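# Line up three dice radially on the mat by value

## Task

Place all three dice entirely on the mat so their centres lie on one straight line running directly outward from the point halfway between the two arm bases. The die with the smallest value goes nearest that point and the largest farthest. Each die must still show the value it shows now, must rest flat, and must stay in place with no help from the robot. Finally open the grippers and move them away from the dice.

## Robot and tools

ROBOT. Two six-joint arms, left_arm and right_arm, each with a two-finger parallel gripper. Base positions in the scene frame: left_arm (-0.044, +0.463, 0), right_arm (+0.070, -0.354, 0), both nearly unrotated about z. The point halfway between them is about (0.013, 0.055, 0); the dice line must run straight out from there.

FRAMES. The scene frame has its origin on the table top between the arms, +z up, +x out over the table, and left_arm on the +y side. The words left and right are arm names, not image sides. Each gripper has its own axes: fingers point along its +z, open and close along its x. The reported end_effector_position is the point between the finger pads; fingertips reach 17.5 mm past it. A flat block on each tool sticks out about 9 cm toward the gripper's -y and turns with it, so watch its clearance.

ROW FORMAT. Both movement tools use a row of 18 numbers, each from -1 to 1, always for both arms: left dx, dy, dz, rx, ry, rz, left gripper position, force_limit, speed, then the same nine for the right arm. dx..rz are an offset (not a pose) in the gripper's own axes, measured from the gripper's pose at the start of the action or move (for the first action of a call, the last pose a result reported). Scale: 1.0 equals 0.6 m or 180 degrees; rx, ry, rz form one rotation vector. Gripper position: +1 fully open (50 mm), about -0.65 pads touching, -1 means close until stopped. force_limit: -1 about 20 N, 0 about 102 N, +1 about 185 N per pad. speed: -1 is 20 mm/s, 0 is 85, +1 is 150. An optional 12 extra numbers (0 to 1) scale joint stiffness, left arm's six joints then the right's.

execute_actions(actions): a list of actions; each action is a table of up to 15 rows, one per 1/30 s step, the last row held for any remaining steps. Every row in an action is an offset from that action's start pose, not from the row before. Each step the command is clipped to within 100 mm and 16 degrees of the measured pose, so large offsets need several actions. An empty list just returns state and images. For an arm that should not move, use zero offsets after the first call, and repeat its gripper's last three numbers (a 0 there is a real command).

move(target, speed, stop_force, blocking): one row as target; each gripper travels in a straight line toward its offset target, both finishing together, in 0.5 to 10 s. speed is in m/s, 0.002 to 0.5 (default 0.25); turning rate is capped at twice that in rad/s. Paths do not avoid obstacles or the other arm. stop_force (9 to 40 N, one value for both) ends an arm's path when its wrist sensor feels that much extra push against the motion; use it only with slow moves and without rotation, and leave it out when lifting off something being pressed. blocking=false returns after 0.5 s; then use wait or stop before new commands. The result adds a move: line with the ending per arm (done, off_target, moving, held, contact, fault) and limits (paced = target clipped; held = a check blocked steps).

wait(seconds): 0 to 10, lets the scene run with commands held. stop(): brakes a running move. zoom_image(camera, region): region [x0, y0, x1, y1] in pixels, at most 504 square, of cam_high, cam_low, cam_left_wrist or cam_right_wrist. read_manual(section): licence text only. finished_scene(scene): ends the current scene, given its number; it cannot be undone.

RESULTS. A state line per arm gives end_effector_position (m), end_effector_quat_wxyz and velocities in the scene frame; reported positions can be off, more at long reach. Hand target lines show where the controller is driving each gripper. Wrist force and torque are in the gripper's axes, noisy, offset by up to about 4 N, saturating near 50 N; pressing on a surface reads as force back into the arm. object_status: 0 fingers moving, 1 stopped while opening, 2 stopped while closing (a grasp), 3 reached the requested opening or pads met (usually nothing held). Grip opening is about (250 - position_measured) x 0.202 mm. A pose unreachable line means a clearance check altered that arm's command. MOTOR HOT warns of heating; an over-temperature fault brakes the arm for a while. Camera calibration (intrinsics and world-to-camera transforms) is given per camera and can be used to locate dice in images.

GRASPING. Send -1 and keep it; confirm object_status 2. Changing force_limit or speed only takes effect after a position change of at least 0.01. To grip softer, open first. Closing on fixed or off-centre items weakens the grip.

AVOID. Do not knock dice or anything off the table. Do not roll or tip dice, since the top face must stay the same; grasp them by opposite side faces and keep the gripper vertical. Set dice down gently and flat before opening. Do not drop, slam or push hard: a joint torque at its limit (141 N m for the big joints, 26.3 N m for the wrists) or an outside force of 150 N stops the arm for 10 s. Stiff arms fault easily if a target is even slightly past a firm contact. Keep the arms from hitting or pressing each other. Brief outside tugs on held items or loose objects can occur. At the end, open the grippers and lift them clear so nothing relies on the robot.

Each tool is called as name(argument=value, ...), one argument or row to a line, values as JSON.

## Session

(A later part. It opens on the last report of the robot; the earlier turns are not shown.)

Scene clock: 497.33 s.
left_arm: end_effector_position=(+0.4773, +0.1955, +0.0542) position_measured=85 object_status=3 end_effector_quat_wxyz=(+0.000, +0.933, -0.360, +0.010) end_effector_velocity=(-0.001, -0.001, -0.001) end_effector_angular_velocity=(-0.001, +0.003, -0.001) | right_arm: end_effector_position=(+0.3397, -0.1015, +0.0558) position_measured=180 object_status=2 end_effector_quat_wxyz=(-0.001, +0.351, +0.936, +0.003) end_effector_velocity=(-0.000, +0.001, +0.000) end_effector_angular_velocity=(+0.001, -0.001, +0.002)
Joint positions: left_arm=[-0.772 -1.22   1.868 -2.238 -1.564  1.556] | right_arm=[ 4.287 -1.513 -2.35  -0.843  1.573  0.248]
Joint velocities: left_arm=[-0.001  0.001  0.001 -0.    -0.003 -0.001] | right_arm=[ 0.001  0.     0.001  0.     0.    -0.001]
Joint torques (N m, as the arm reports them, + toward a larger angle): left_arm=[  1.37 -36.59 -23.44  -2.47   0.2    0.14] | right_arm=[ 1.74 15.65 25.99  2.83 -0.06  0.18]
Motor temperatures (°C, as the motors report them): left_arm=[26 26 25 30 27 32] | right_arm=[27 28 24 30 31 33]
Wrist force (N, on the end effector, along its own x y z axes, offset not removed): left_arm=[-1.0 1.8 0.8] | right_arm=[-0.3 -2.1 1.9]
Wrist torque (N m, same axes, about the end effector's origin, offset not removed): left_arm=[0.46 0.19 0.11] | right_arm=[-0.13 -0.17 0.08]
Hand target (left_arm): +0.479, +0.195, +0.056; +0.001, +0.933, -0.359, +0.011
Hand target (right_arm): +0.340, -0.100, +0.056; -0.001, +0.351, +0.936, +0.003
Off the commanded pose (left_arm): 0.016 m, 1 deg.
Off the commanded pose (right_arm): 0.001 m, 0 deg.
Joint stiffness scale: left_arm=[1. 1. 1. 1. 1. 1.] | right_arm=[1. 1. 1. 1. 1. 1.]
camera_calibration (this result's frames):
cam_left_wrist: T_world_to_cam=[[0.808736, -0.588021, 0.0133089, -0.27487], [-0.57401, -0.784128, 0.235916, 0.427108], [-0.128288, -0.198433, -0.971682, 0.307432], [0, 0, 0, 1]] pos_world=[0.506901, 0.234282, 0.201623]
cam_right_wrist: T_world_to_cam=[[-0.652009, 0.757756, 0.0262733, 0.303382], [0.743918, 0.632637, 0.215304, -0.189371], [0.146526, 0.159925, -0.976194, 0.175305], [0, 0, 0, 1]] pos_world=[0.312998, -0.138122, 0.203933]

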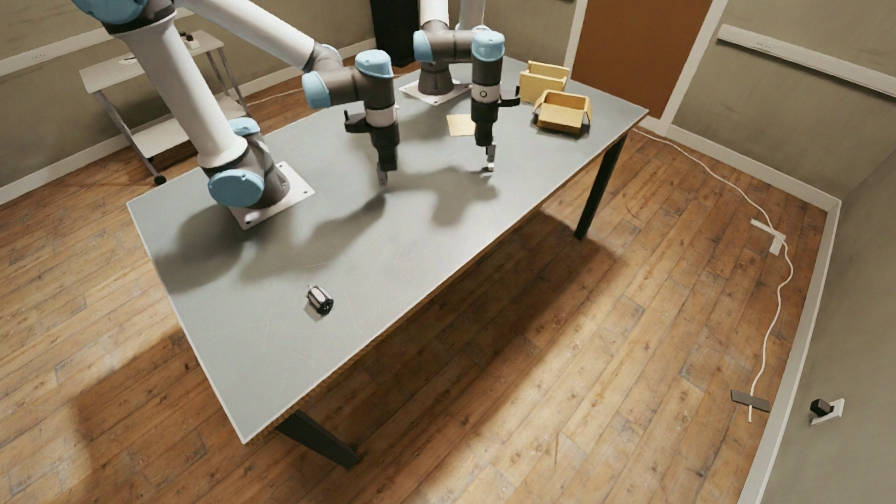

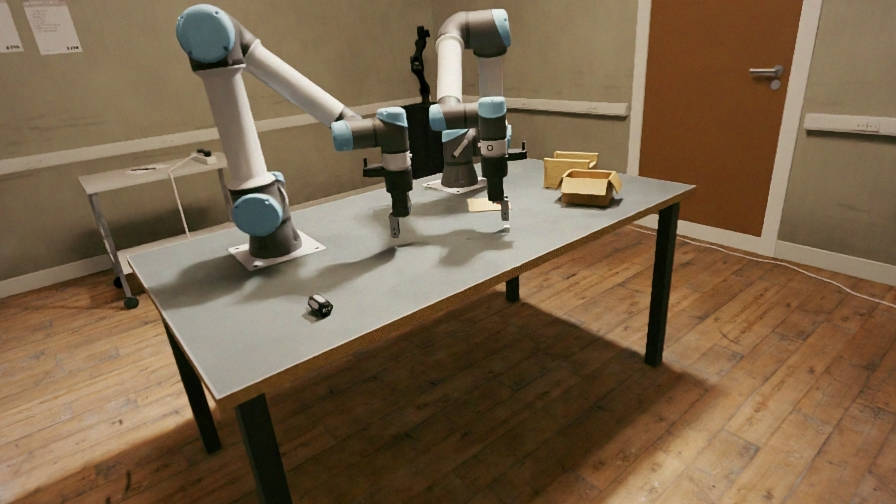

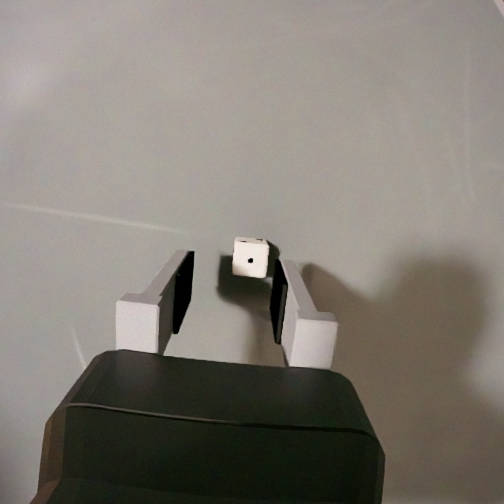

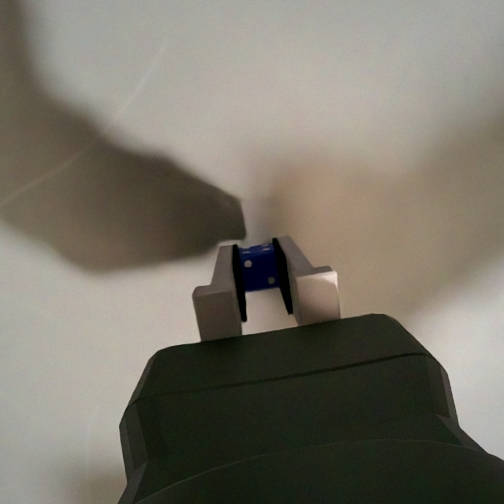

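execute_actions(
  actions=[
    [[0.0012,-0.0010,0.0013,-0.0002,-0.0006,0,0.45,-0.5,0.5,0.0013,0.0022,-0.0003,0,0,0,-1,-0.5,0.2],[0.0040,-0.0034,0.0047,-0.0008,-0.0021,0,0.45,-0.5,0.5,0.0013,0.0022,-0.0003,0,0,0,-1,-0.5,0.2],[0.0073,-0.0062,0.0099,-0.0015,-0.0038,0,0.45,-0.5,0.5,0.0013,0.0022,-0.0003,0,0,0,-1,-0.5,0.2],[0.0101,-0.0086,0.0162,-0.0021,-0.0053,0,0.45,-0.5,0.5,0.0013,0.0022,-0.0003,0,0,0,-1,-0.5,0.2],[0.0113,-0.0096,0.0233,-0.0023,-0.0059,0,0.45,-0.5,0.5,0.0013,0.0022,-0.0003,0,0,0,-1,-0.5,0.2],[0.0113,-0.0096,0.0307,-0.0023,-0.0059,0,0.45,-0.5,0.5,0.0013,0.0022,-0.0003,0,0,0,-1,-0.5,0.2],[0.0113,-0.0096,0.0378,-0.0023,-0.0059,0,0.45,-0.5,0.5,0.0013,0.0022,-0.0003,0,0,0,-1,-0.5,0.2],[0.0113,-0.0096,0.0441,-0.0023,-0.0059,0,0.45,-0.5,0.5,0.0013,0.0022,-0.0003,0,0,0,-1,-0.5,0.2],[0.0113,-0.0096,0.0493,-0.0023,-0.0059,0,0.45,-0.5,0.5,0.0013,0.0022,-0.0003,0,0,0,-1,-0.5,0.2],[0.0113,-0.0096,0.0527,-0.0023,-0.0059,0,0.45,-0.5,0.5,0.0013,0.0022,-0.0003,0,0,0,-1,-0.5,0.2],[0.0113,-0.0096,0.0540,-0.0023,-0.0059,0,0.45,-0.5,0.5,0.0013,0.0022,-0.0003,0,0,0,-1,-0.5,0.2],[0.0113,-0.0096,0.0540,-0.0023,-0.0059,0,0.45,-0.5,0.5,0.0013,0.0022,-0.0003,0,0,0,-1,-0.5,0.2],[0.0113,-0.0096,0.0540,-0.0023,-0.0059,0,-1,-0.5,0.2,0.0013,0.0022,-0.0003,0,0,0,-1,-0.5,0.2],[0.0113,-0.0096,0.0540,-0.0023,-0.0059,0,-1,-0.5,0.2,0.0013,0.0022,-0.0003,0,0,0,-1,-0.5,0.2],[0.0113,-0.0096,0.0540,-0.0023,-0.0059,0,-1,-0.5,0.2,0.0013,0.0022,-0.0003,0,0,0,-1,-0.5,0.2]],
  ],
)

Scene clock: 530.00 s.
left_arm: end_effector_position=(+0.4858, +0.1947, +0.0245) position_measured=126 object_status=0 end_effector_quat_wxyz=(-0.001, +0.933, -0.360, -0.001) end_effector_velocity=(+0.003, -0.004, -0.041) end_effector_angular_velocity=(+0.003, +0.011, -0.009) | right_arm: end_effector_position=(+0.3397, -0.1015, +0.0558) position_measured=180 object_status=2 end_effector_quat_wxyz=(-0.001, +0.351, +0.936, +0.003) end_effector_velocity=(-0.000, -0.000, -0.000) end_effector_angular_velocity=(-0.001, +0.001, +0.001)
Joint positions: left_arm=[-0.76  -1.15   1.851 -2.269 -1.57   1.569] | right_arm=[ 4.287 -1.513 -2.35  -0.843  1.573  0.248]
Joint velocities: left_arm=[ 0.     0.078  0.011 -0.079 -0.005  0.009] | right_arm=[ 0.001  0.    -0.001 -0.     0.    -0.   ]
Joint torques (N m, as the arm reports them, + toward a larger angle): left_arm=[  1.93 -39.15 -18.46  -3.32  -0.24   0.13] | right_arm=[ 1.7  15.15 26.32  2.96 -0.03  0.18]
Motor temperatures (°C, as the motors report them): left_arm=[26 26 25 30 27 32] | right_arm=[27 28 24 30 31 33]
Wrist force (N, on the end effector, along its own x y z axes, offset not removed): left_arm=[-0.9 1.7 0.1] | right_arm=[-2.1 -3.3 -1.9]
Wrist torque (N m, same axes, about the end effector's origin, offset not removed): left_arm=[0.41 0.19 0.03] | right_arm=[-0.56 0.46 0.18]
Hand target (left_arm): +0.487, +0.195, +0.022; +0.000, +0.933, -0.360, -0.000
Hand target (right_arm): +0.340, -0.100, +0.056; -0.001, +0.351, +0.936, +0.003
Off the commanded pose (left_arm): 0.003 m, 0 deg.
Off the commanded pose (right_arm): 0.002 m, 0 deg.
Joint stiffness scale: left_arm=[1. 1. 1. 1. 1. 1.] | right_arm=[1. 1. 1. 1. 1. 1.]
camera_calibration (this result's frames):
cam_left_wrist: T_world_to_cam=[[0.808339, -0.588643, -0.00936345, -0.281037], [-0.56973, -0.786176, 0.239446, 0.436588], [-0.14831, -0.188219, -0.970864, 0.287176], [0, 0, 0, 1]] pos_world=[0.518501, 0.231856, 0.171639]
cam_right_wrist: T_world_to_cam=[[-0.651975, 0.757786, 0.0262407, 0.303376], [0.743954, 0.632622, 0.215226, -0.189372], [0.146495, 0.159844, -0.976212, 0.17528], [0, 0, 0, 1]] pos_world=[0.313, -0.138111, 0.203908]

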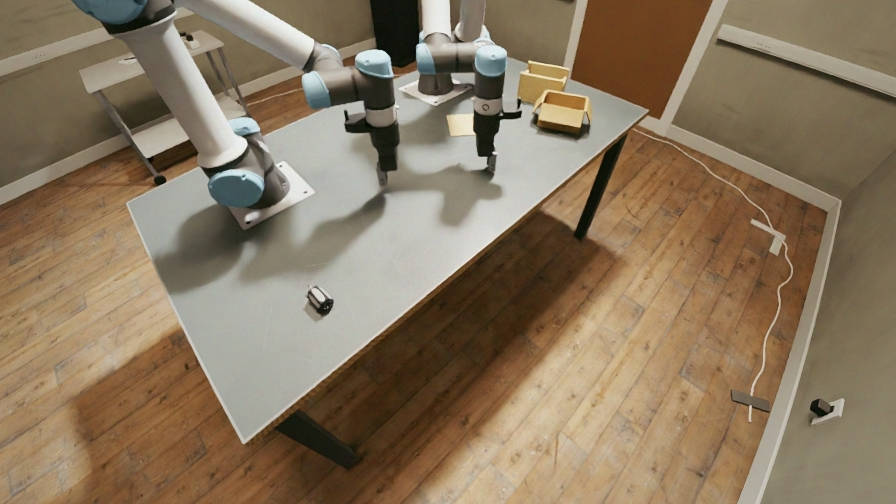

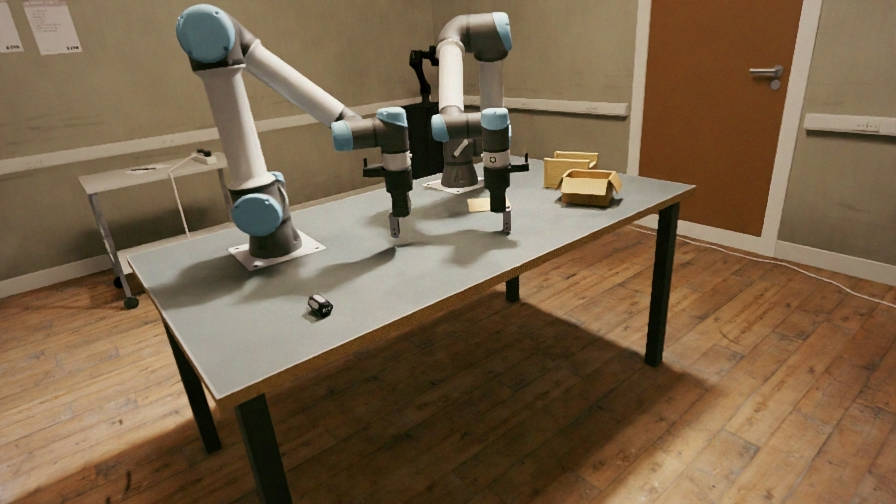

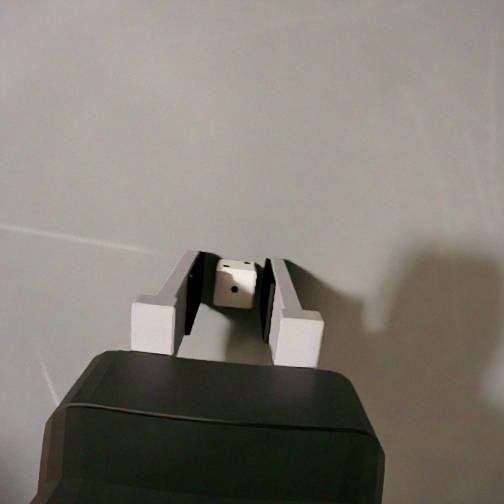

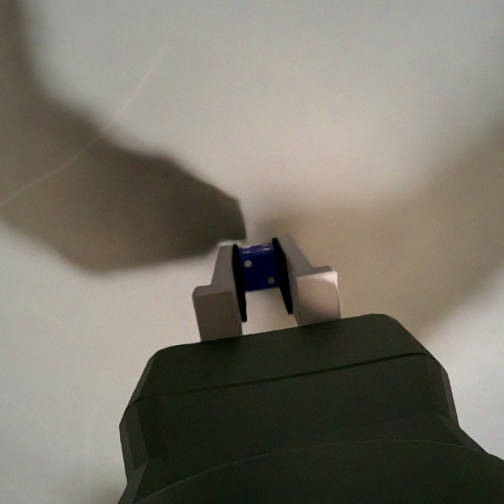

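execute_actions(
  actions=[],
)

zoom_image(
  camera="cam_left_wrist",
  region=[180, 240, 290, 350],
)

Scene clock: 531.27 s.
left_arm: end_effector_position=(+0.4872, +0.1933, +0.0233) position_measured=179 object_status=2 end_effector_quat_wxyz=(+0.000, +0.933, -0.360, +0.001) end_effector_velocity=(-0.000, +0.000, -0.001) end_effector_angular_velocity=(+0.001, +0.001, +0.001) | right_arm: end_effector_position=(+0.3397, -0.1015, +0.0558) position_measured=180 object_status=2 end_effector_quat_wxyz=(-0.001, +0.351, +0.936, +0.003) end_effector_velocity=(+0.000, -0.000, +0.000) end_effector_angular_velocity=(-0.000, -0.000, -0.000)
Joint positions: left_arm=[-0.76  -1.147  1.852 -2.278 -1.571  1.569] | right_arm=[ 4.287 -1.513 -2.35  -0.843  1.573  0.248]
Joint velocities: left_arm=[-0.     0.002 -0.     0.     0.001 -0.001] | right_arm=[-0.001 -0.     0.001 -0.001 -0.    -0.   ]
Joint torques (N m, as the arm reports them, + toward a larger angle): left_arm=[  1.63 -36.52 -17.54  -3.39  -0.4    0.1 ] | right_arm=[ 0.93 16.44 26.08  3.03 -0.09  0.25]
Motor temperatures (°C, as the motors report them): left_arm=[26 26 25 30 27 32] | right_arm=[27 28 24 30 31 33]
Wrist force (N, on the end effector, along its own x y z axes, offset not removed): left_arm=[0.1 1.7 1.4] | right_arm=[-1.5 -0.7 1.5]
Wrist torque (N m, same axes, about the end effector's origin, offset not removed): left_arm=[0.41 -0.02 -0.06] | right_arm=[0.12 0.16 0.17]
Hand target (left_arm): +0.487, +0.195, +0.022; +0.000, +0.933, -0.360, -0.000
Hand target (right_arm): +0.340, -0.100, +0.056; -0.001, +0.351, +0.936, +0.003
Off the commanded pose (left_arm): 0.002 m, 0 deg.
Off the commanded pose (right_arm): 0.002 m, 0 deg.
Joint stiffness scale: left_arm=[1. 1. 1. 1. 1. 1.] | right_arm=[1. 1. 1. 1. 1. 1.]
camera_calibration (this result's frames):
cam_left_wrist: T_world_to_cam=[[0.807914, -0.589287, -0.00386418, -0.282725], [-0.571266, -0.784783, 0.240355, 0.437032], [-0.144671, -0.191979, -0.970677, 0.284952], [0, 0, 0, 1]] pos_world=[0.519303, 0.231073, 0.170461]
cam_right_wrist: T_world_to_cam=[[-0.651974, 0.757787, 0.0262414, 0.303375], [0.743955, 0.63262, 0.215228, -0.189374], [0.146496, 0.159845, -0.976211, 0.17528], [0, 0, 0, 1]] pos_world=[0.313001, -0.13811, 0.203908]

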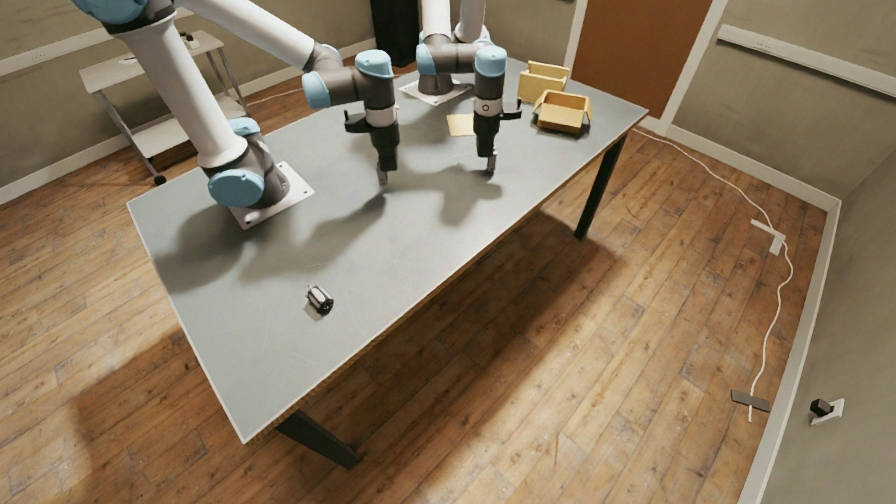

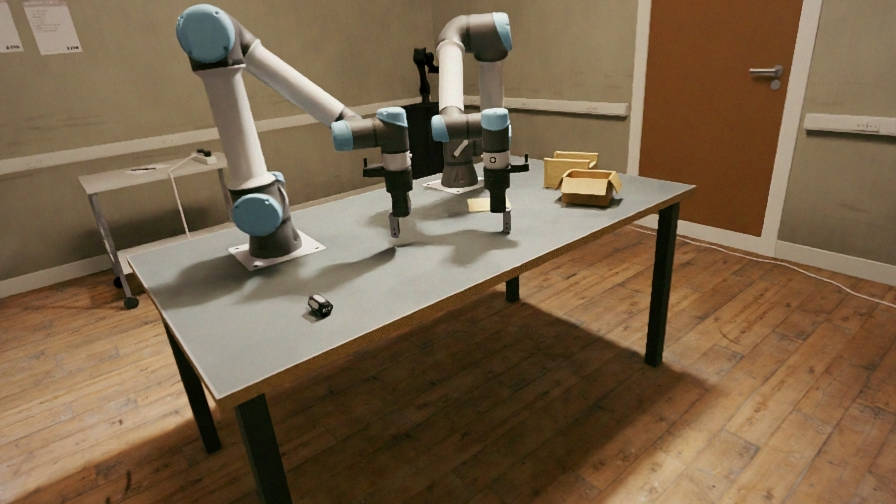

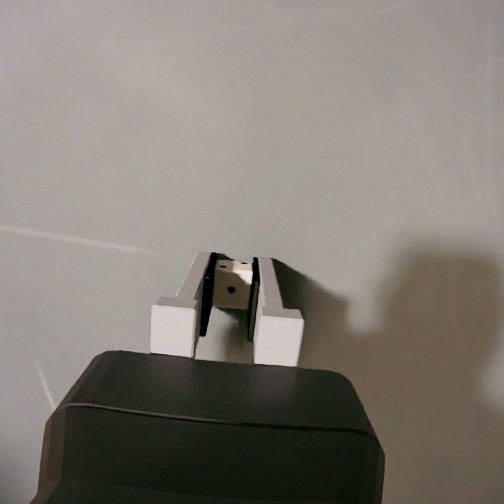

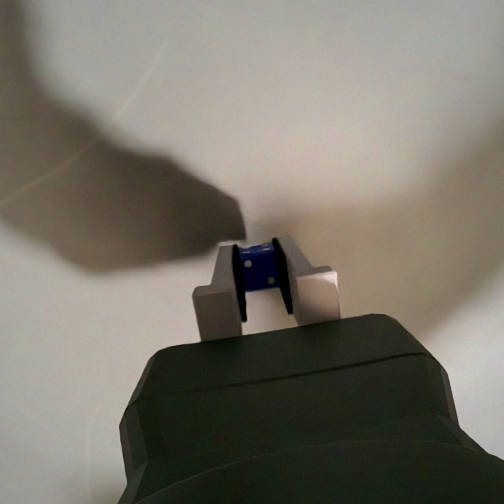

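Region (180, 240, 290, 350) of cam_left_wrist's 504x504 image, scaled by 4.582, with more detail than that image has.

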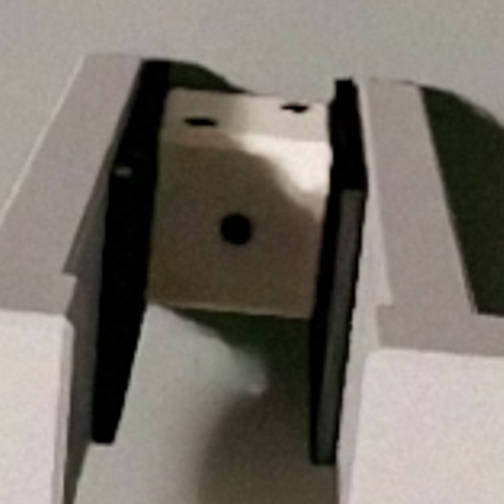

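execute_actions(
  actions=[
    [[0,0,-0.0100,0,0,0,-1,-0.5,0.2,0.0040,0.0029,0,0,0,0,-1,-0.5,0.2],[-0.0032,0.0010,-0.0233,0,0,0,-1,-0.5,0.2,0.0140,0.0101,0,0,0,0,-1,-0.5,0.2],[-0.0127,0.0041,-0.0367,0,0,0,-1,-0.5,0.2,0.0310,0.0224,0,0,0,0,-1,-0.5,0.2],[-0.0317,0.0102,-0.0483,0,0,0,-1,-0.5,0.2,0.0530,0.0383,0,0,0,0,-1,-0.5,0.2],[-0.0603,0.0194,-0.0567,0,0,0,-1,-0.5,0.2,0.0760,0.0549,0,0,0,0,-1,-0.5,0.2],[-0.0920,0.0296,-0.0617,0,0,0,-1,-0.5,0.2,0.0990,0.0716,0,0,0,0,-1,-0.5,0.2],[-0.1253,0.0403,-0.0617,0,0,0,-1,-0.5,0.2,0.1215,0.0878,0,0,0,0,-1,-0.5,0.2],[-0.1586,0.0510,-0.0617,0,0,0,-1,-0.5,0.2,0.1431,0.1035,0,0,0,0,-1,-0.5,0.2],[-0.1919,0.0617,-0.0617,0,0,0,-1,-0.5,0.2,0.1640,0.1186,0,0,0,0,-1,-0.5,0.2],[-0.2252,0.0724,-0.0617,0,0,0,-1,-0.5,0.2,0.1850,0.1337,0,0,0,0,-1,-0.5,0.2],[-0.2586,0.0832,-0.0617,0,0,0,-1,-0.5,0.2,0.2037,0.1472,0,0,0,0,-1,-0.5,0.2],[-0.2919,0.0939,-0.0617,0,0,0,-1,-0.5,0.2,0.2191,0.1584,0,0,0,0,-1,-0.5,0.2],[-0.3252,0.1046,-0.0617,0,0,0,-1,-0.5,0.2,0.2301,0.1663,0,0,0,0,-1,-0.5,0.2],[-0.3585,0.1153,-0.0617,0,0,0,-1,-0.5,0.2,0.2356,0.1703,0,0,0,0,-1,-0.5,0.2],[-0.3918,0.1260,-0.0617,0,0,0,-1,-0.5,0.2,0.2378,0.1719,0,0,0,0,-1,-0.5,0.2]],
  ],
)

Scene clock: 604.67 s.
left_arm: end_effector_position=(+0.3799, +0.2468, +0.0483) position_measured=179 object_status=2 end_effector_quat_wxyz=(-0.000, +0.932, -0.362, -0.007) end_effector_velocity=(-0.405, +0.209, -0.047) end_effector_angular_velocity=(+0.077, +0.106, -0.013) | right_arm: end_effector_position=(+0.3025, +0.0262, +0.0627) position_measured=180 object_status=2 end_effector_quat_wxyz=(-0.004, +0.343, +0.939, +0.009) end_effector_velocity=(-0.091, +0.366, -0.005) end_effector_angular_velocity=(+0.017, +0.001, +0.028)
Joint positions: left_arm=[-0.828 -1.425  2.153 -2.284 -1.577  1.505] | right_arm=[ 4.483 -1.678 -2.159 -0.856  1.576  0.427]
Joint velocities: left_arm=[-0.312 -0.856  1.152 -0.168 -0.027 -0.298] | right_arm=[ 0.415 -0.595  0.664 -0.051 -0.002  0.387]
Joint torques (N m, as the arm reports them, + toward a larger angle): left_arm=[ -5.48 -28.66 -15.18  -3.42  -0.3   -0.67] | right_arm=[-7.26 26.71 22.19  2.58 -0.3   0.5 ]
Motor temperatures (°C, as the motors report them): left_arm=[26 26 25 30 27 32] | right_arm=[27 28 24 30 31 33]
Wrist force (N, on the end effector, along its own x y z axes, offset not removed): left_arm=[-2.8 -0.1 1.5] | right_arm=[-4.2 1.3 0.4]
Wrist torque (N m, same axes, about the end effector's origin, offset not removed): left_arm=[0.07 0.37 -0.02] | right_arm=[0.11 1.00 0.11]
Hand target (left_arm): +0.320, +0.278, +0.040; -0.000, +0.932, -0.361, -0.013
Hand target (right_arm): +0.297, +0.065, +0.059; -0.002, +0.350, +0.937, +0.006
Off the commanded pose (left_arm): 0.128 m, 1 deg; position clipped at the last step of the last action.
Off the commanded pose (right_arm): 0.044 m, 1 deg.
Joint stiffness scale: left_arm=[1. 1. 1. 1. 1. 1.] | right_arm=[1. 1. 1. 1. 1. 1.]
camera_calibration (this result's frames):
cam_left_wrist: T_world_to_cam=[[0.805579, -0.592133, -0.0205044, -0.162036], [-0.570387, -0.784428, 0.24358, 0.4111], [-0.160316, -0.184528, -0.969664, 0.307986], [0, 0, 0, 1]] pos_world=[0.414394, 0.283364, 0.195185]
cam_right_wrist: T_world_to_cam=[[-0.665004, 0.745948, 0.0364848, 0.185772], [0.73302, 0.642564, 0.223146, -0.241409], [0.143011, 0.175137, -0.974102, 0.167628], [0, 0, 0, 1]] pos_world=[0.276524, -0.0128139, 0.210378]

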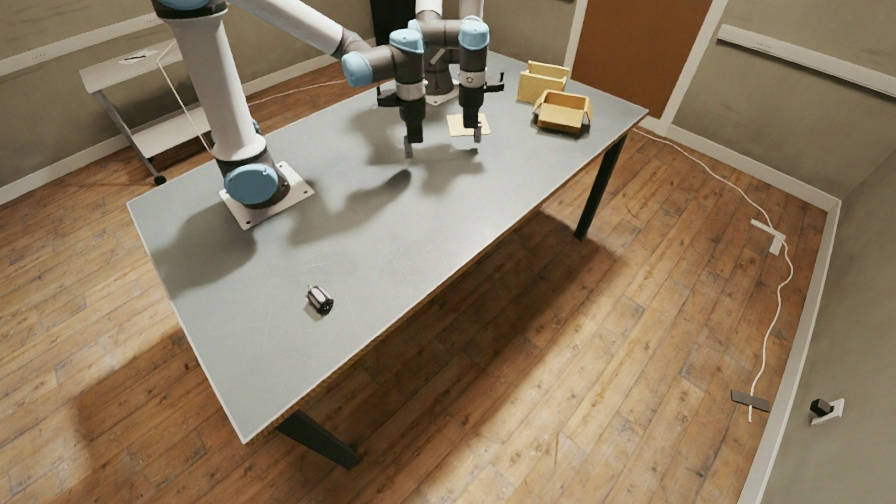

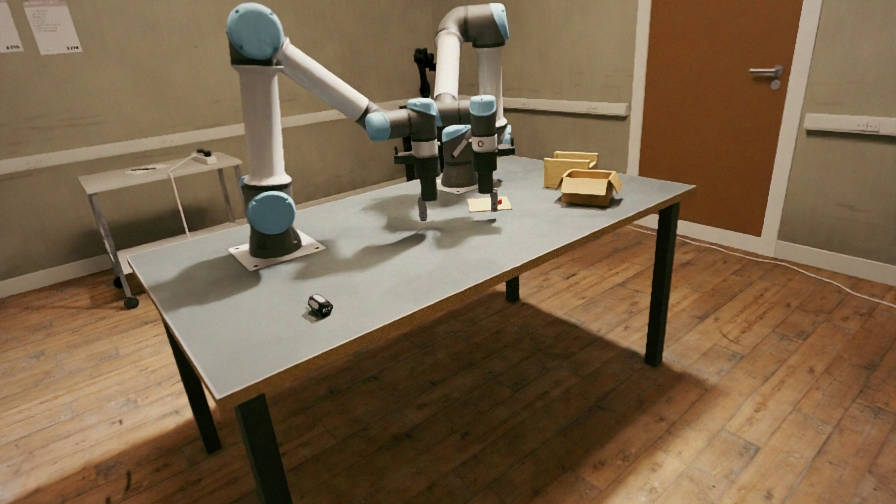

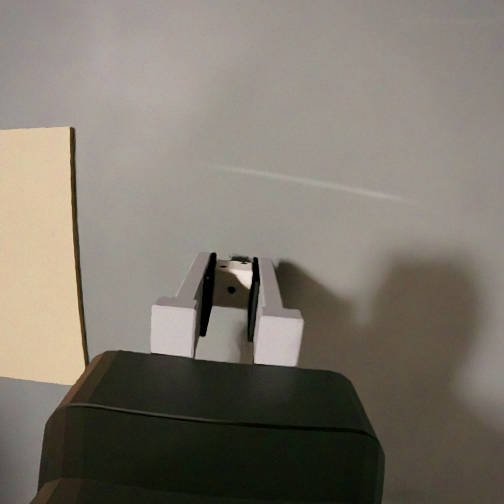

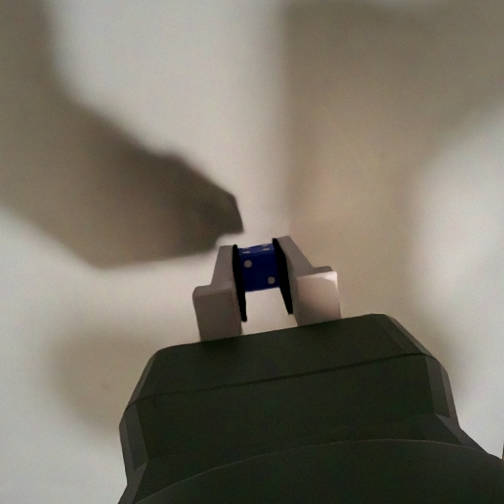

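execute_actions(
  actions=[],
)

Scene clock: 613.07 s.
left_arm: end_effector_position=(+0.3220, +0.2774, +0.0411) position_measured=179 object_status=2 end_effector_quat_wxyz=(-0.000, +0.933, -0.360, -0.012) end_effector_velocity=(+0.001, -0.001, +0.001) end_effector_angular_velocity=(-0.001, -0.002, -0.001) | right_arm: end_effector_position=(+0.2962, +0.0634, +0.0583) position_measured=180 object_status=2 end_effector_quat_wxyz=(-0.002, +0.350, +0.937, +0.006) end_effector_velocity=(-0.000, +0.000, +0.000) end_effector_angular_velocity=(+0.000, -0.000, -0.000)
Joint positions: left_arm=[-0.878 -1.557  2.321 -2.313 -1.582  1.451] | right_arm=[ 4.518 -1.752 -2.083 -0.865  1.574  0.476]
Joint velocities: left_arm=[-0.001 -0.001 -0.001  0.     0.001  0.001] | right_arm=[ 0.  0.  0. -0. -0.  0.]
Joint torques (N m, as the arm reports them, + toward a larger angle): left_arm=[ -1.63 -20.09 -14.97  -3.3   -0.32  -0.35] | right_arm=[ 0.55 29.64 26.39  2.81 -0.3   0.22]
Motor temperatures (°C, as the motors report them): left_arm=[26 26 25 30 27 32] | right_arm=[27 28 24 30 31 33]
Wrist force (N, on the end effector, along its own x y z axes, offset not removed): left_arm=[0.0 0.3 1.3] | right_arm=[-1.7 2.1 -1.2]
Wrist torque (N m, same axes, about the end effector's origin, offset not removed): left_arm=[0.18 -0.16 0.02] | right_arm=[0.37 0.39 -0.21]
Hand target (left_arm): +0.320, +0.278, +0.040; -0.000, +0.932, -0.361, -0.013
Hand target (right_arm): +0.297, +0.065, +0.059; -0.002, +0.350, +0.937, +0.006
Off the commanded pose (left_arm): 0.065 m, 2 deg; position clipped at the last step of the last action.
Off the commanded pose (right_arm): 0.008 m, 0 deg.
Joint stiffness scale: left_arm=[1. 1. 1. 1. 1. 1.] | right_arm=[1. 1. 1. 1. 1. 1.]
camera_calibration (this result's frames):
cam_left_wrist: T_world_to_cam=[[0.807456, -0.589151, -0.0302627, -0.0984788], [-0.565351, -0.787451, 0.245558, 0.403017], [-0.168501, -0.181169, -0.968909, 0.299113], [0, 0, 0, 1]] pos_world=[0.357764, 0.313527, 0.187869]
cam_right_wrist: T_world_to_cam=[[-0.654132, 0.755757, 0.0307068, 0.150482], [0.742243, 0.633565, 0.218336, -0.261574], [0.145554, 0.165612, -0.97539, 0.157639], [0, 0, 0, 1]] pos_world=[0.269642, 0.0258893, 0.20625]

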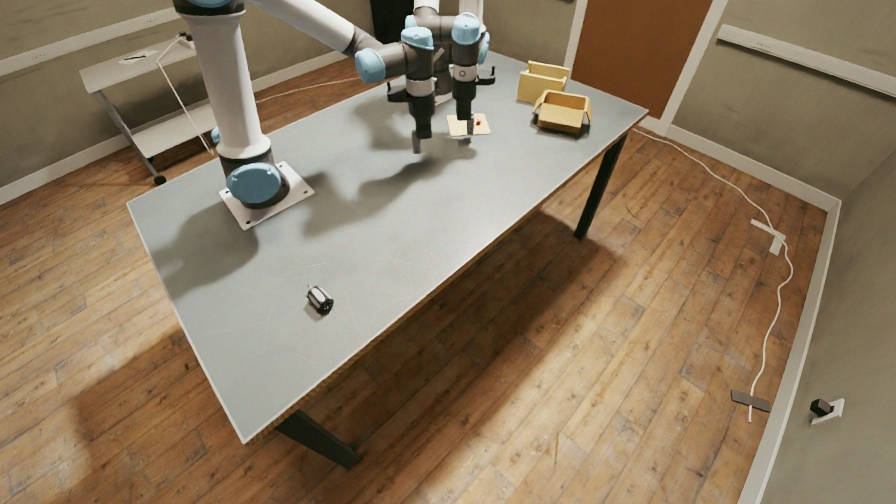

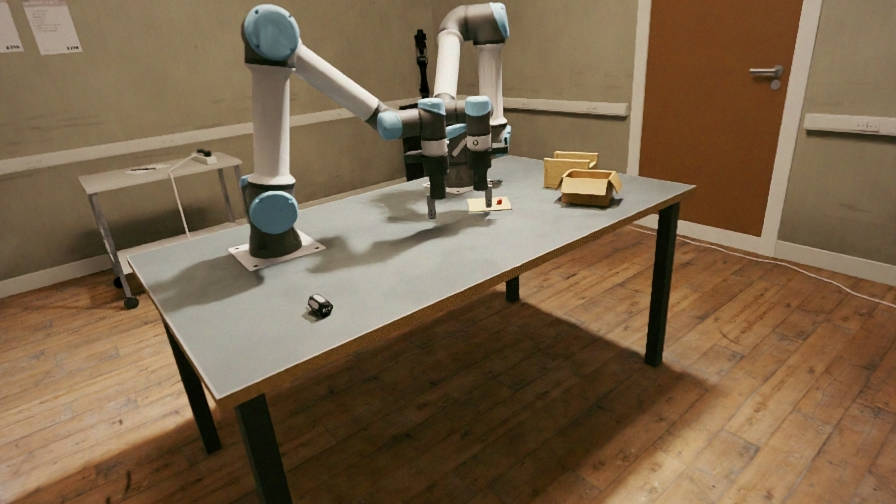

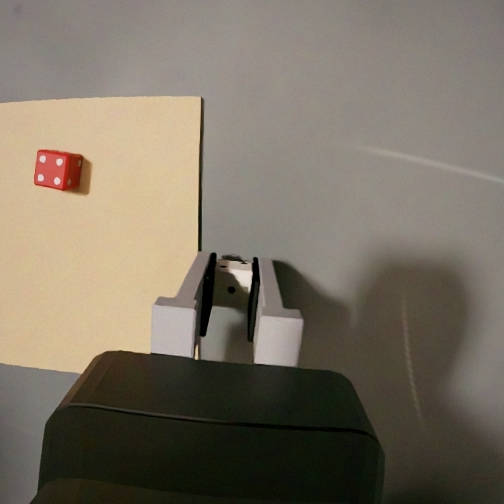

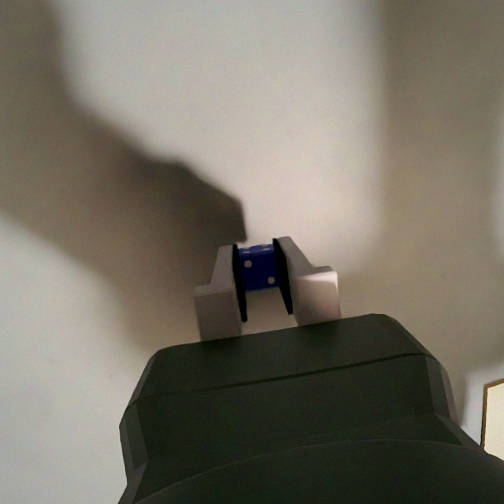

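execute_actions(
  actions=[
    [[-0.0077,0.0031,-0.0015,0.0001,0.0004,0,-1,-0.5,0.2,0,0,0,0,0,0,-1,-0.5,0.2],[-0.0232,0.0094,-0.0027,0.0004,0.0012,0,-1,-0.5,0.2,0,0,0,0,0,0,-1,-0.5,0.2],[-0.0433,0.0176,-0.0039,0.0008,0.0022,0,-1,-0.5,0.2,0.0013,0.0014,0,0,0,0,-1,-0.5,0.2],[-0.0651,0.0264,-0.0033,0.0013,0.0033,0,-1,-0.5,0.2,0.0049,0.0053,0,0,0,0,-1,-0.5,0.2],[-0.0868,0.0352,-0.0028,0.0017,0.0043,0,-1,-0.5,0.2,0.0102,0.0110,0,0,0,0,-1,-0.5,0.2],[-0.1069,0.0434,-0.0005,0.0021,0.0053,0,-1,-0.5,0.2,0.0165,0.0180,0,0,0,0,-1,-0.5,0.2],[-0.1239,0.0503,0.0032,0.0024,0.0062,0,-1,-0.5,0.2,0.0235,0.0255,0,0,0,0,-1,-0.5,0.2],[-0.1363,0.0553,0.0085,0.0026,0.0068,0,-1,-0.5,0.2,0.0305,0.0330,0,0,0,0,-1,-0.5,0.2],[-0.1423,0.0578,0.0137,0.0027,0.0071,0,-1,-0.5,0.2,0.0368,0.0400,0,0,0,0,-1,-0.5,0.2],[-0.1422,0.0577,0.0187,0.0027,0.0071,0,-1,-0.5,0.2,0.0421,0.0457,0,0,0,0,-1,-0.5,0.2],[-0.1421,0.0577,0.0229,0.0027,0.0071,0,-1,-0.5,0.2,0.0457,0.0496,0,0,0,0,-1,-0.5,0.2],[-0.1420,0.0577,0.0247,0.0027,0.0071,0,-1,-0.5,0.2,0.0470,0.0510,0,0,0,0,-1,-0.5,0.2],[-0.1420,0.0577,0.0247,0.0027,0.0071,0,-1,-0.5,0.2,0.0470,0.0510,0,0,0,0,-1,-0.5,0.2],[-0.1420,0.0577,0.0247,0.0027,0.0071,0,-1,-0.5,0.2,0.0470,0.0510,0,0,0,0,-1,-0.5,0.2],[-0.1420,0.0577,0.0247,0.0027,0.0071,0,-1,-0.5,0.2,0.0470,0.0510,0,0,0,0,-1,-0.5,0.2]],
  ],
)

Scene clock: 647.77 s.
left_arm: end_effector_position=(+0.2434, +0.3098, +0.0276) position_measured=179 object_status=2 end_effector_quat_wxyz=(+0.000, +0.931, -0.364, -0.007) end_effector_velocity=(-0.089, +0.020, -0.019) end_effector_angular_velocity=(-0.008, -0.044, +0.012) | right_arm: end_effector_position=(+0.2954, +0.0980, +0.0592) position_measured=180 object_status=2 end_effector_quat_wxyz=(-0.002, +0.349, +0.937, +0.007) end_effector_velocity=(-0.010, +0.086, -0.006) end_effector_angular_velocity=(-0.008, +0.002, +0.021)
Joint positions: left_arm=[-1.008 -1.762  2.551 -2.348 -1.58   1.33 ] | right_arm=[ 4.535 -1.813 -2.002 -0.882  1.574  0.492]
Joint velocities: left_arm=[-0.244 -0.248  0.258 -0.043  0.03  -0.256] | right_arm=[ 0.056 -0.163  0.2   -0.045  0.     0.035]
Joint torques (N m, as the arm reports them, + toward a larger angle): left_arm=[ -0.92  -7.57 -21.39  -3.71   0.49  -0.34] | right_arm=[-0.43 36.49 25.32  3.13 -0.26 -0.1 ]
Motor temperatures (°C, as the motors report them): left_arm=[26 26 25 30 27 32] | right_arm=[27 28 24 30 31 33]
Wrist force (N, on the end effector, along its own x y z axes, offset not removed): left_arm=[-1.7 2.6 0.7] | right_arm=[-1.8 3.1 -1.8]
Wrist torque (N m, same axes, about the end effector's origin, offset not removed): left_arm=[0.47 0.24 -0.02] | right_arm=[0.56 0.42 0.07]
Hand target (left_arm): +0.236, +0.309, +0.028; +0.000, +0.933, -0.361, -0.001
Hand target (right_arm): +0.295, +0.105, +0.059; -0.002, +0.350, +0.937, +0.006
Off the commanded pose (left_arm): 0.008 m, 1 deg.
Off the commanded pose (right_arm): 0.007 m, 0 deg.
Joint stiffness scale: left_arm=[1. 1. 1. 1. 1. 1.] | right_arm=[1. 1. 1. 1. 1. 1.]
camera_calibration (this result's frames):
cam_left_wrist: T_world_to_cam=[[0.802834, -0.595859, -0.0202425, -0.0134262], [-0.573939, -0.7816, 0.244327, 0.387695], [-0.161406, -0.184536, -0.969482, 0.277946], [0, 0, 0, 1]] pos_world=[0.278154, 0.346313, 0.174468]
cam_right_wrist: T_world_to_cam=[[-0.654845, 0.755052, 0.032793, 0.123946], [0.741545, 0.633543, 0.220757, -0.28304], [0.145907, 0.168879, -0.974777, 0.152499], [0, 0, 0, 1]] pos_world=[0.268802, 0.0599787, 0.207071]

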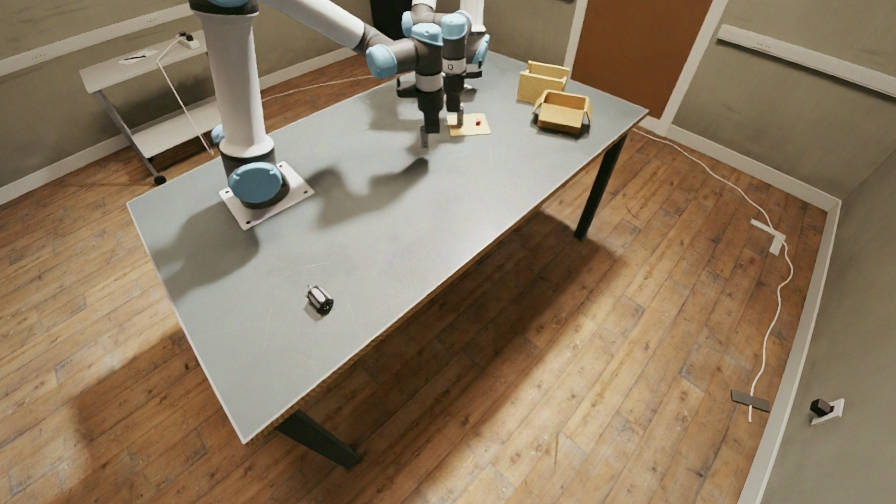

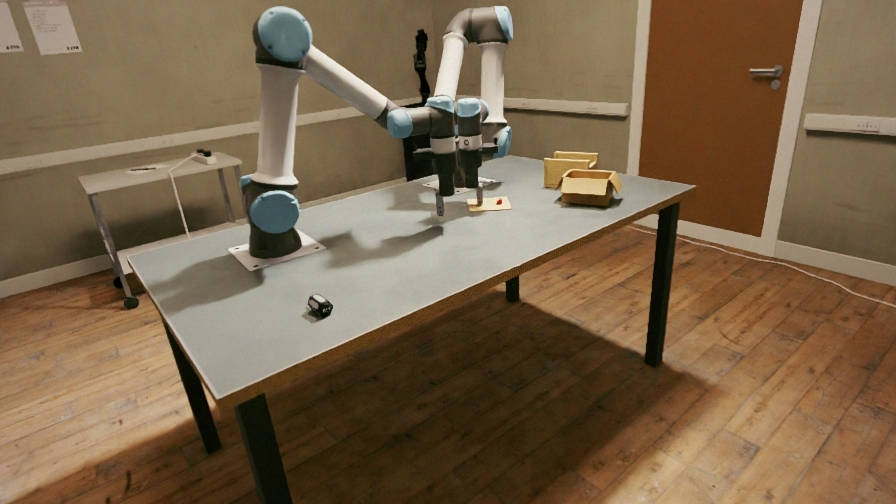

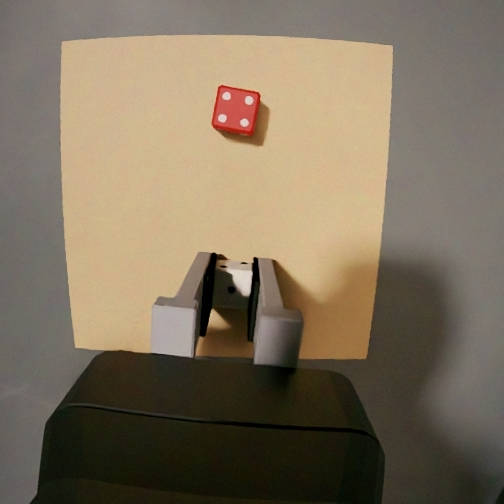

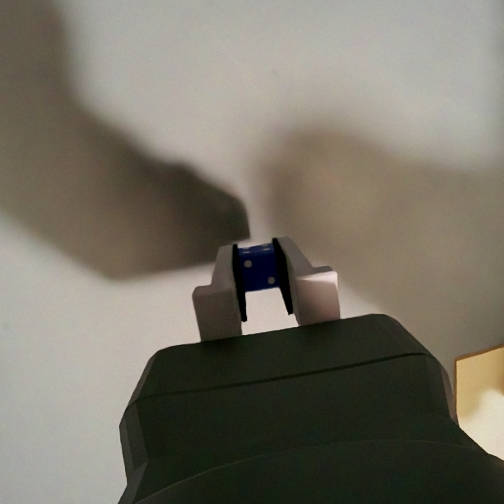

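execute_actions(
  actions=[],
)

Scene clock: 650.10 s.
left_arm: end_effector_position=(+0.2371, +0.3086, +0.0287) position_measured=179 object_status=2 end_effector_quat_wxyz=(+0.001, +0.933, -0.360, -0.001) end_effector_velocity=(+0.001, -0.001, +0.001) end_effector_angular_velocity=(-0.002, -0.002, -0.001) | right_arm: end_effector_position=(+0.2951, +0.1033, +0.0588) position_measured=180 object_status=2 end_effector_quat_wxyz=(-0.002, +0.350, +0.937, +0.006) end_effector_velocity=(+0.001, +0.000, +0.000) end_effector_angular_velocity=(+0.001, -0.000, -0.003)
Joint positions: left_arm=[-1.033 -1.788  2.569 -2.351 -1.574  1.295] | right_arm=[ 4.538 -1.824 -1.987 -0.889  1.574  0.496]
Joint velocities: left_arm=[-0.    -0.001 -0.001  0.     0.001  0.   ] | right_arm=[-0.001  0.     0.001  0.     0.     0.001]
Joint torques (N m, as the arm reports them, + toward a larger angle): left_arm=[ -1.59 -10.14 -15.41  -3.34   0.33  -0.44] | right_arm=[ 1.54 32.05 26.43  2.47 -0.19  0.02]
Motor temperatures (°C, as the motors report them): left_arm=[26 26 25 30 27 32] | right_arm=[27 28 24 30 31 33]
Wrist force (N, on the end effector, along its own x y z axes, offset not removed): left_arm=[1.1 0.1 3.5] | right_arm=[-5.1 -0.6 -2.5]
Wrist torque (N m, same axes, about the end effector's origin, offset not removed): left_arm=[0.26 -0.12 0.02] | right_arm=[-0.01 0.86 0.24]
Hand target (left_arm): +0.236, +0.309, +0.028; +0.000, +0.933, -0.361, -0.001
Hand target (right_arm): +0.295, +0.105, +0.059; -0.002, +0.350, +0.937, +0.006
Off the commanded pose (left_arm): 0.002 m, 0 deg.
Off the commanded pose (right_arm): 0.002 m, 0 deg.
Joint stiffness scale: left_arm=[1. 1. 1. 1. 1. 1.] | right_arm=[1. 1. 1. 1. 1. 1.]
camera_calibration (this result's frames):
cam_left_wrist: T_world_to_cam=[[0.808423, -0.588545, -0.00826127, -0.0129287], [-0.569355, -0.78547, 0.242636, 0.383084], [-0.149291, -0.191449, -0.970082, 0.277062], [0, 0, 0, 1]] pos_world=[0.269926, 0.346335, 0.175717]
cam_right_wrist: T_world_to_cam=[[-0.654064, 0.755804, 0.0309766, 0.119591], [0.742341, 0.633467, 0.218288, -0.286141], [0.145361, 0.16577, -0.975393, 0.15169], [0, 0, 0, 1]] pos_world=[0.268584, 0.0657279, 0.206714]

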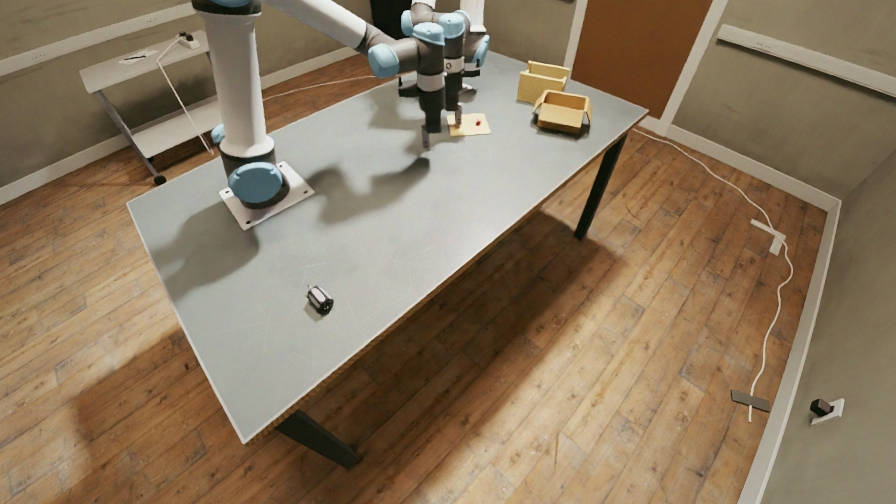

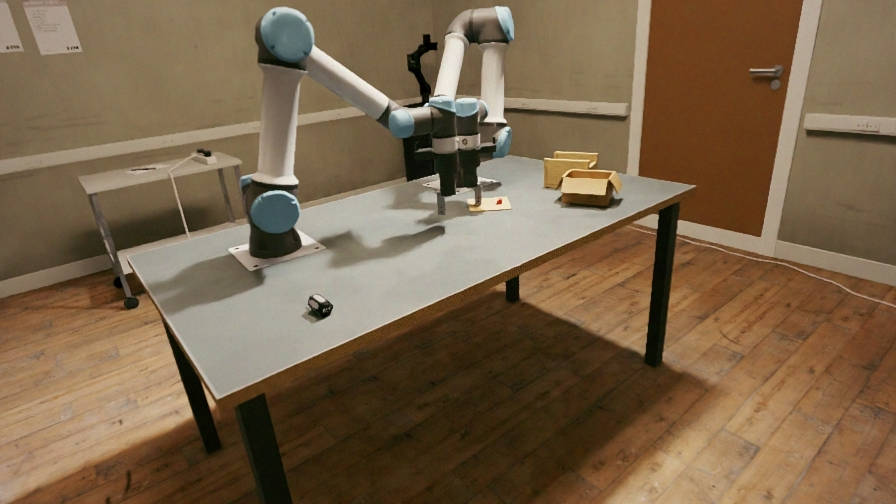

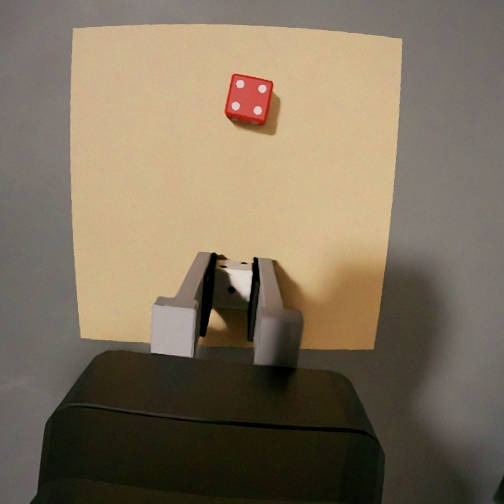

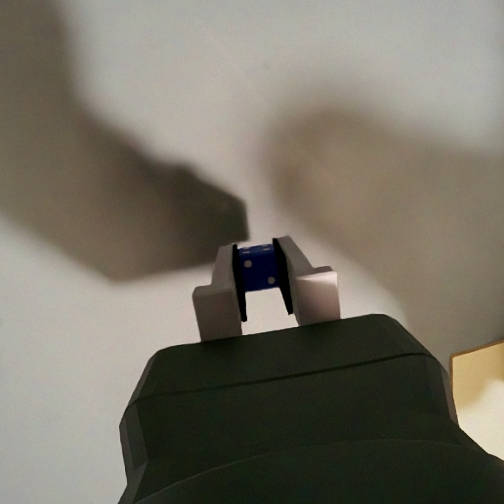

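zoom_image(
  camera="cam_left_wrist",
  region=[215, 60, 285, 130],
)

zoom_image(
  camera="cam_left_wrist",
  region=[50, 10, 110, 70],
)

zoom_image(
  camera="cam_left_wrist",
  region=[365, 10, 425, 70],
)

zoom_image(
  camera="cam_left_wrist",
  region=[55, 305, 115, 365],
)

zoom_image(
  camera="cam_left_wrist",
  region=[340, 310, 400, 370],
)

zoom_image(
  camera="cam_left_wrist",
  region=[180, 240, 290, 350],
)

Region (215, 60, 285, 130) of cam_left_wrist's 504x504 image, scaled by 7.200, with more detail than that image has.

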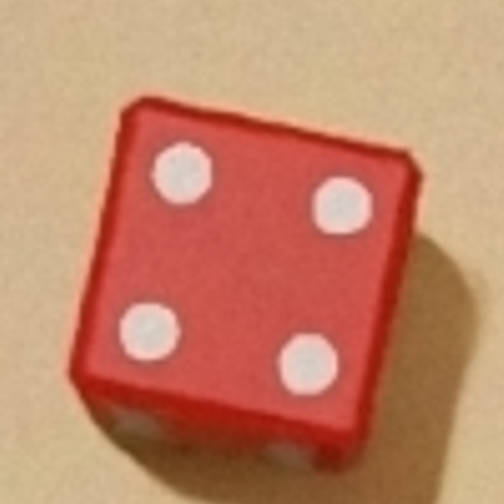

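Region (50, 10, 110, 70) of cam_left_wrist's 504x504 image, scaled by 8.400, with more detail than that image has.

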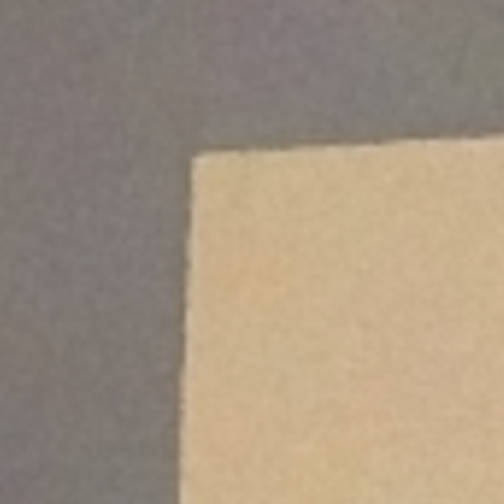

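Region (365, 10, 425, 70) of cam_left_wrist's 504x504 image, scaled by 8.400, with more detail than that image has.

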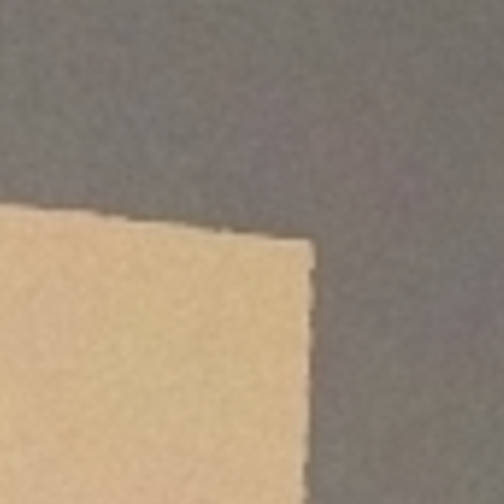

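Region (55, 305, 115, 365) of cam_left_wrist's 504x504 image, scaled by 8.400, with more detail than that image has.

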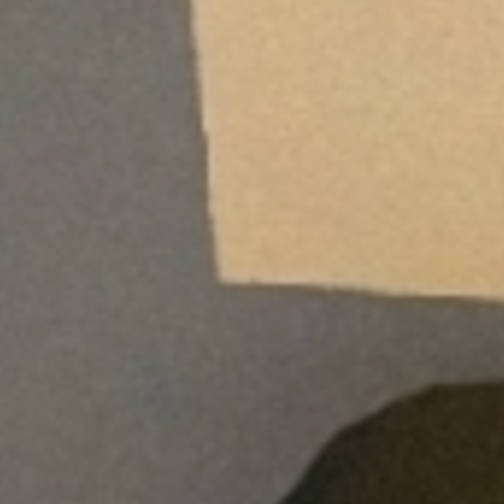

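Region (340, 310, 400, 370) of cam_left_wrist's 504x504 image, scaled by 8.400, with more detail than that image has.

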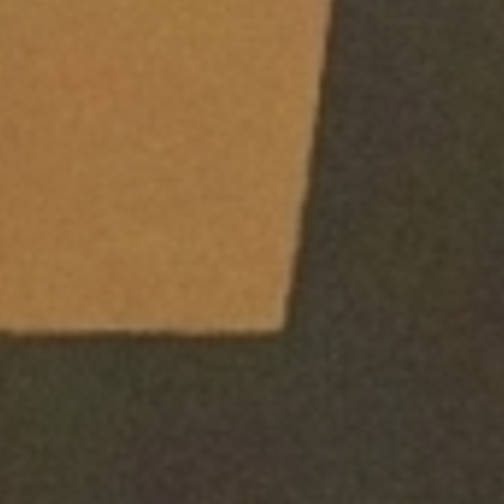

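Region (180, 240, 290, 350) of cam_left_wrist's 504x504 image, scaled by 4.582, with more detail than that image has.

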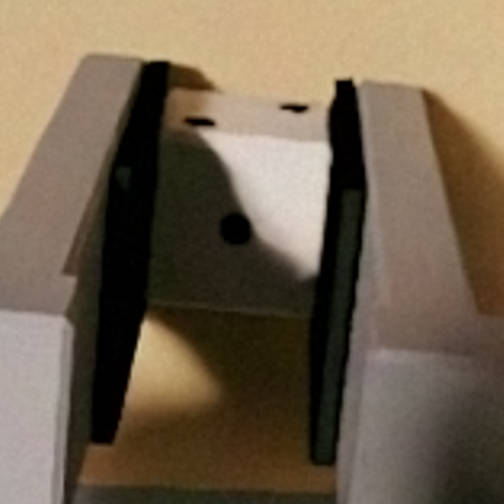

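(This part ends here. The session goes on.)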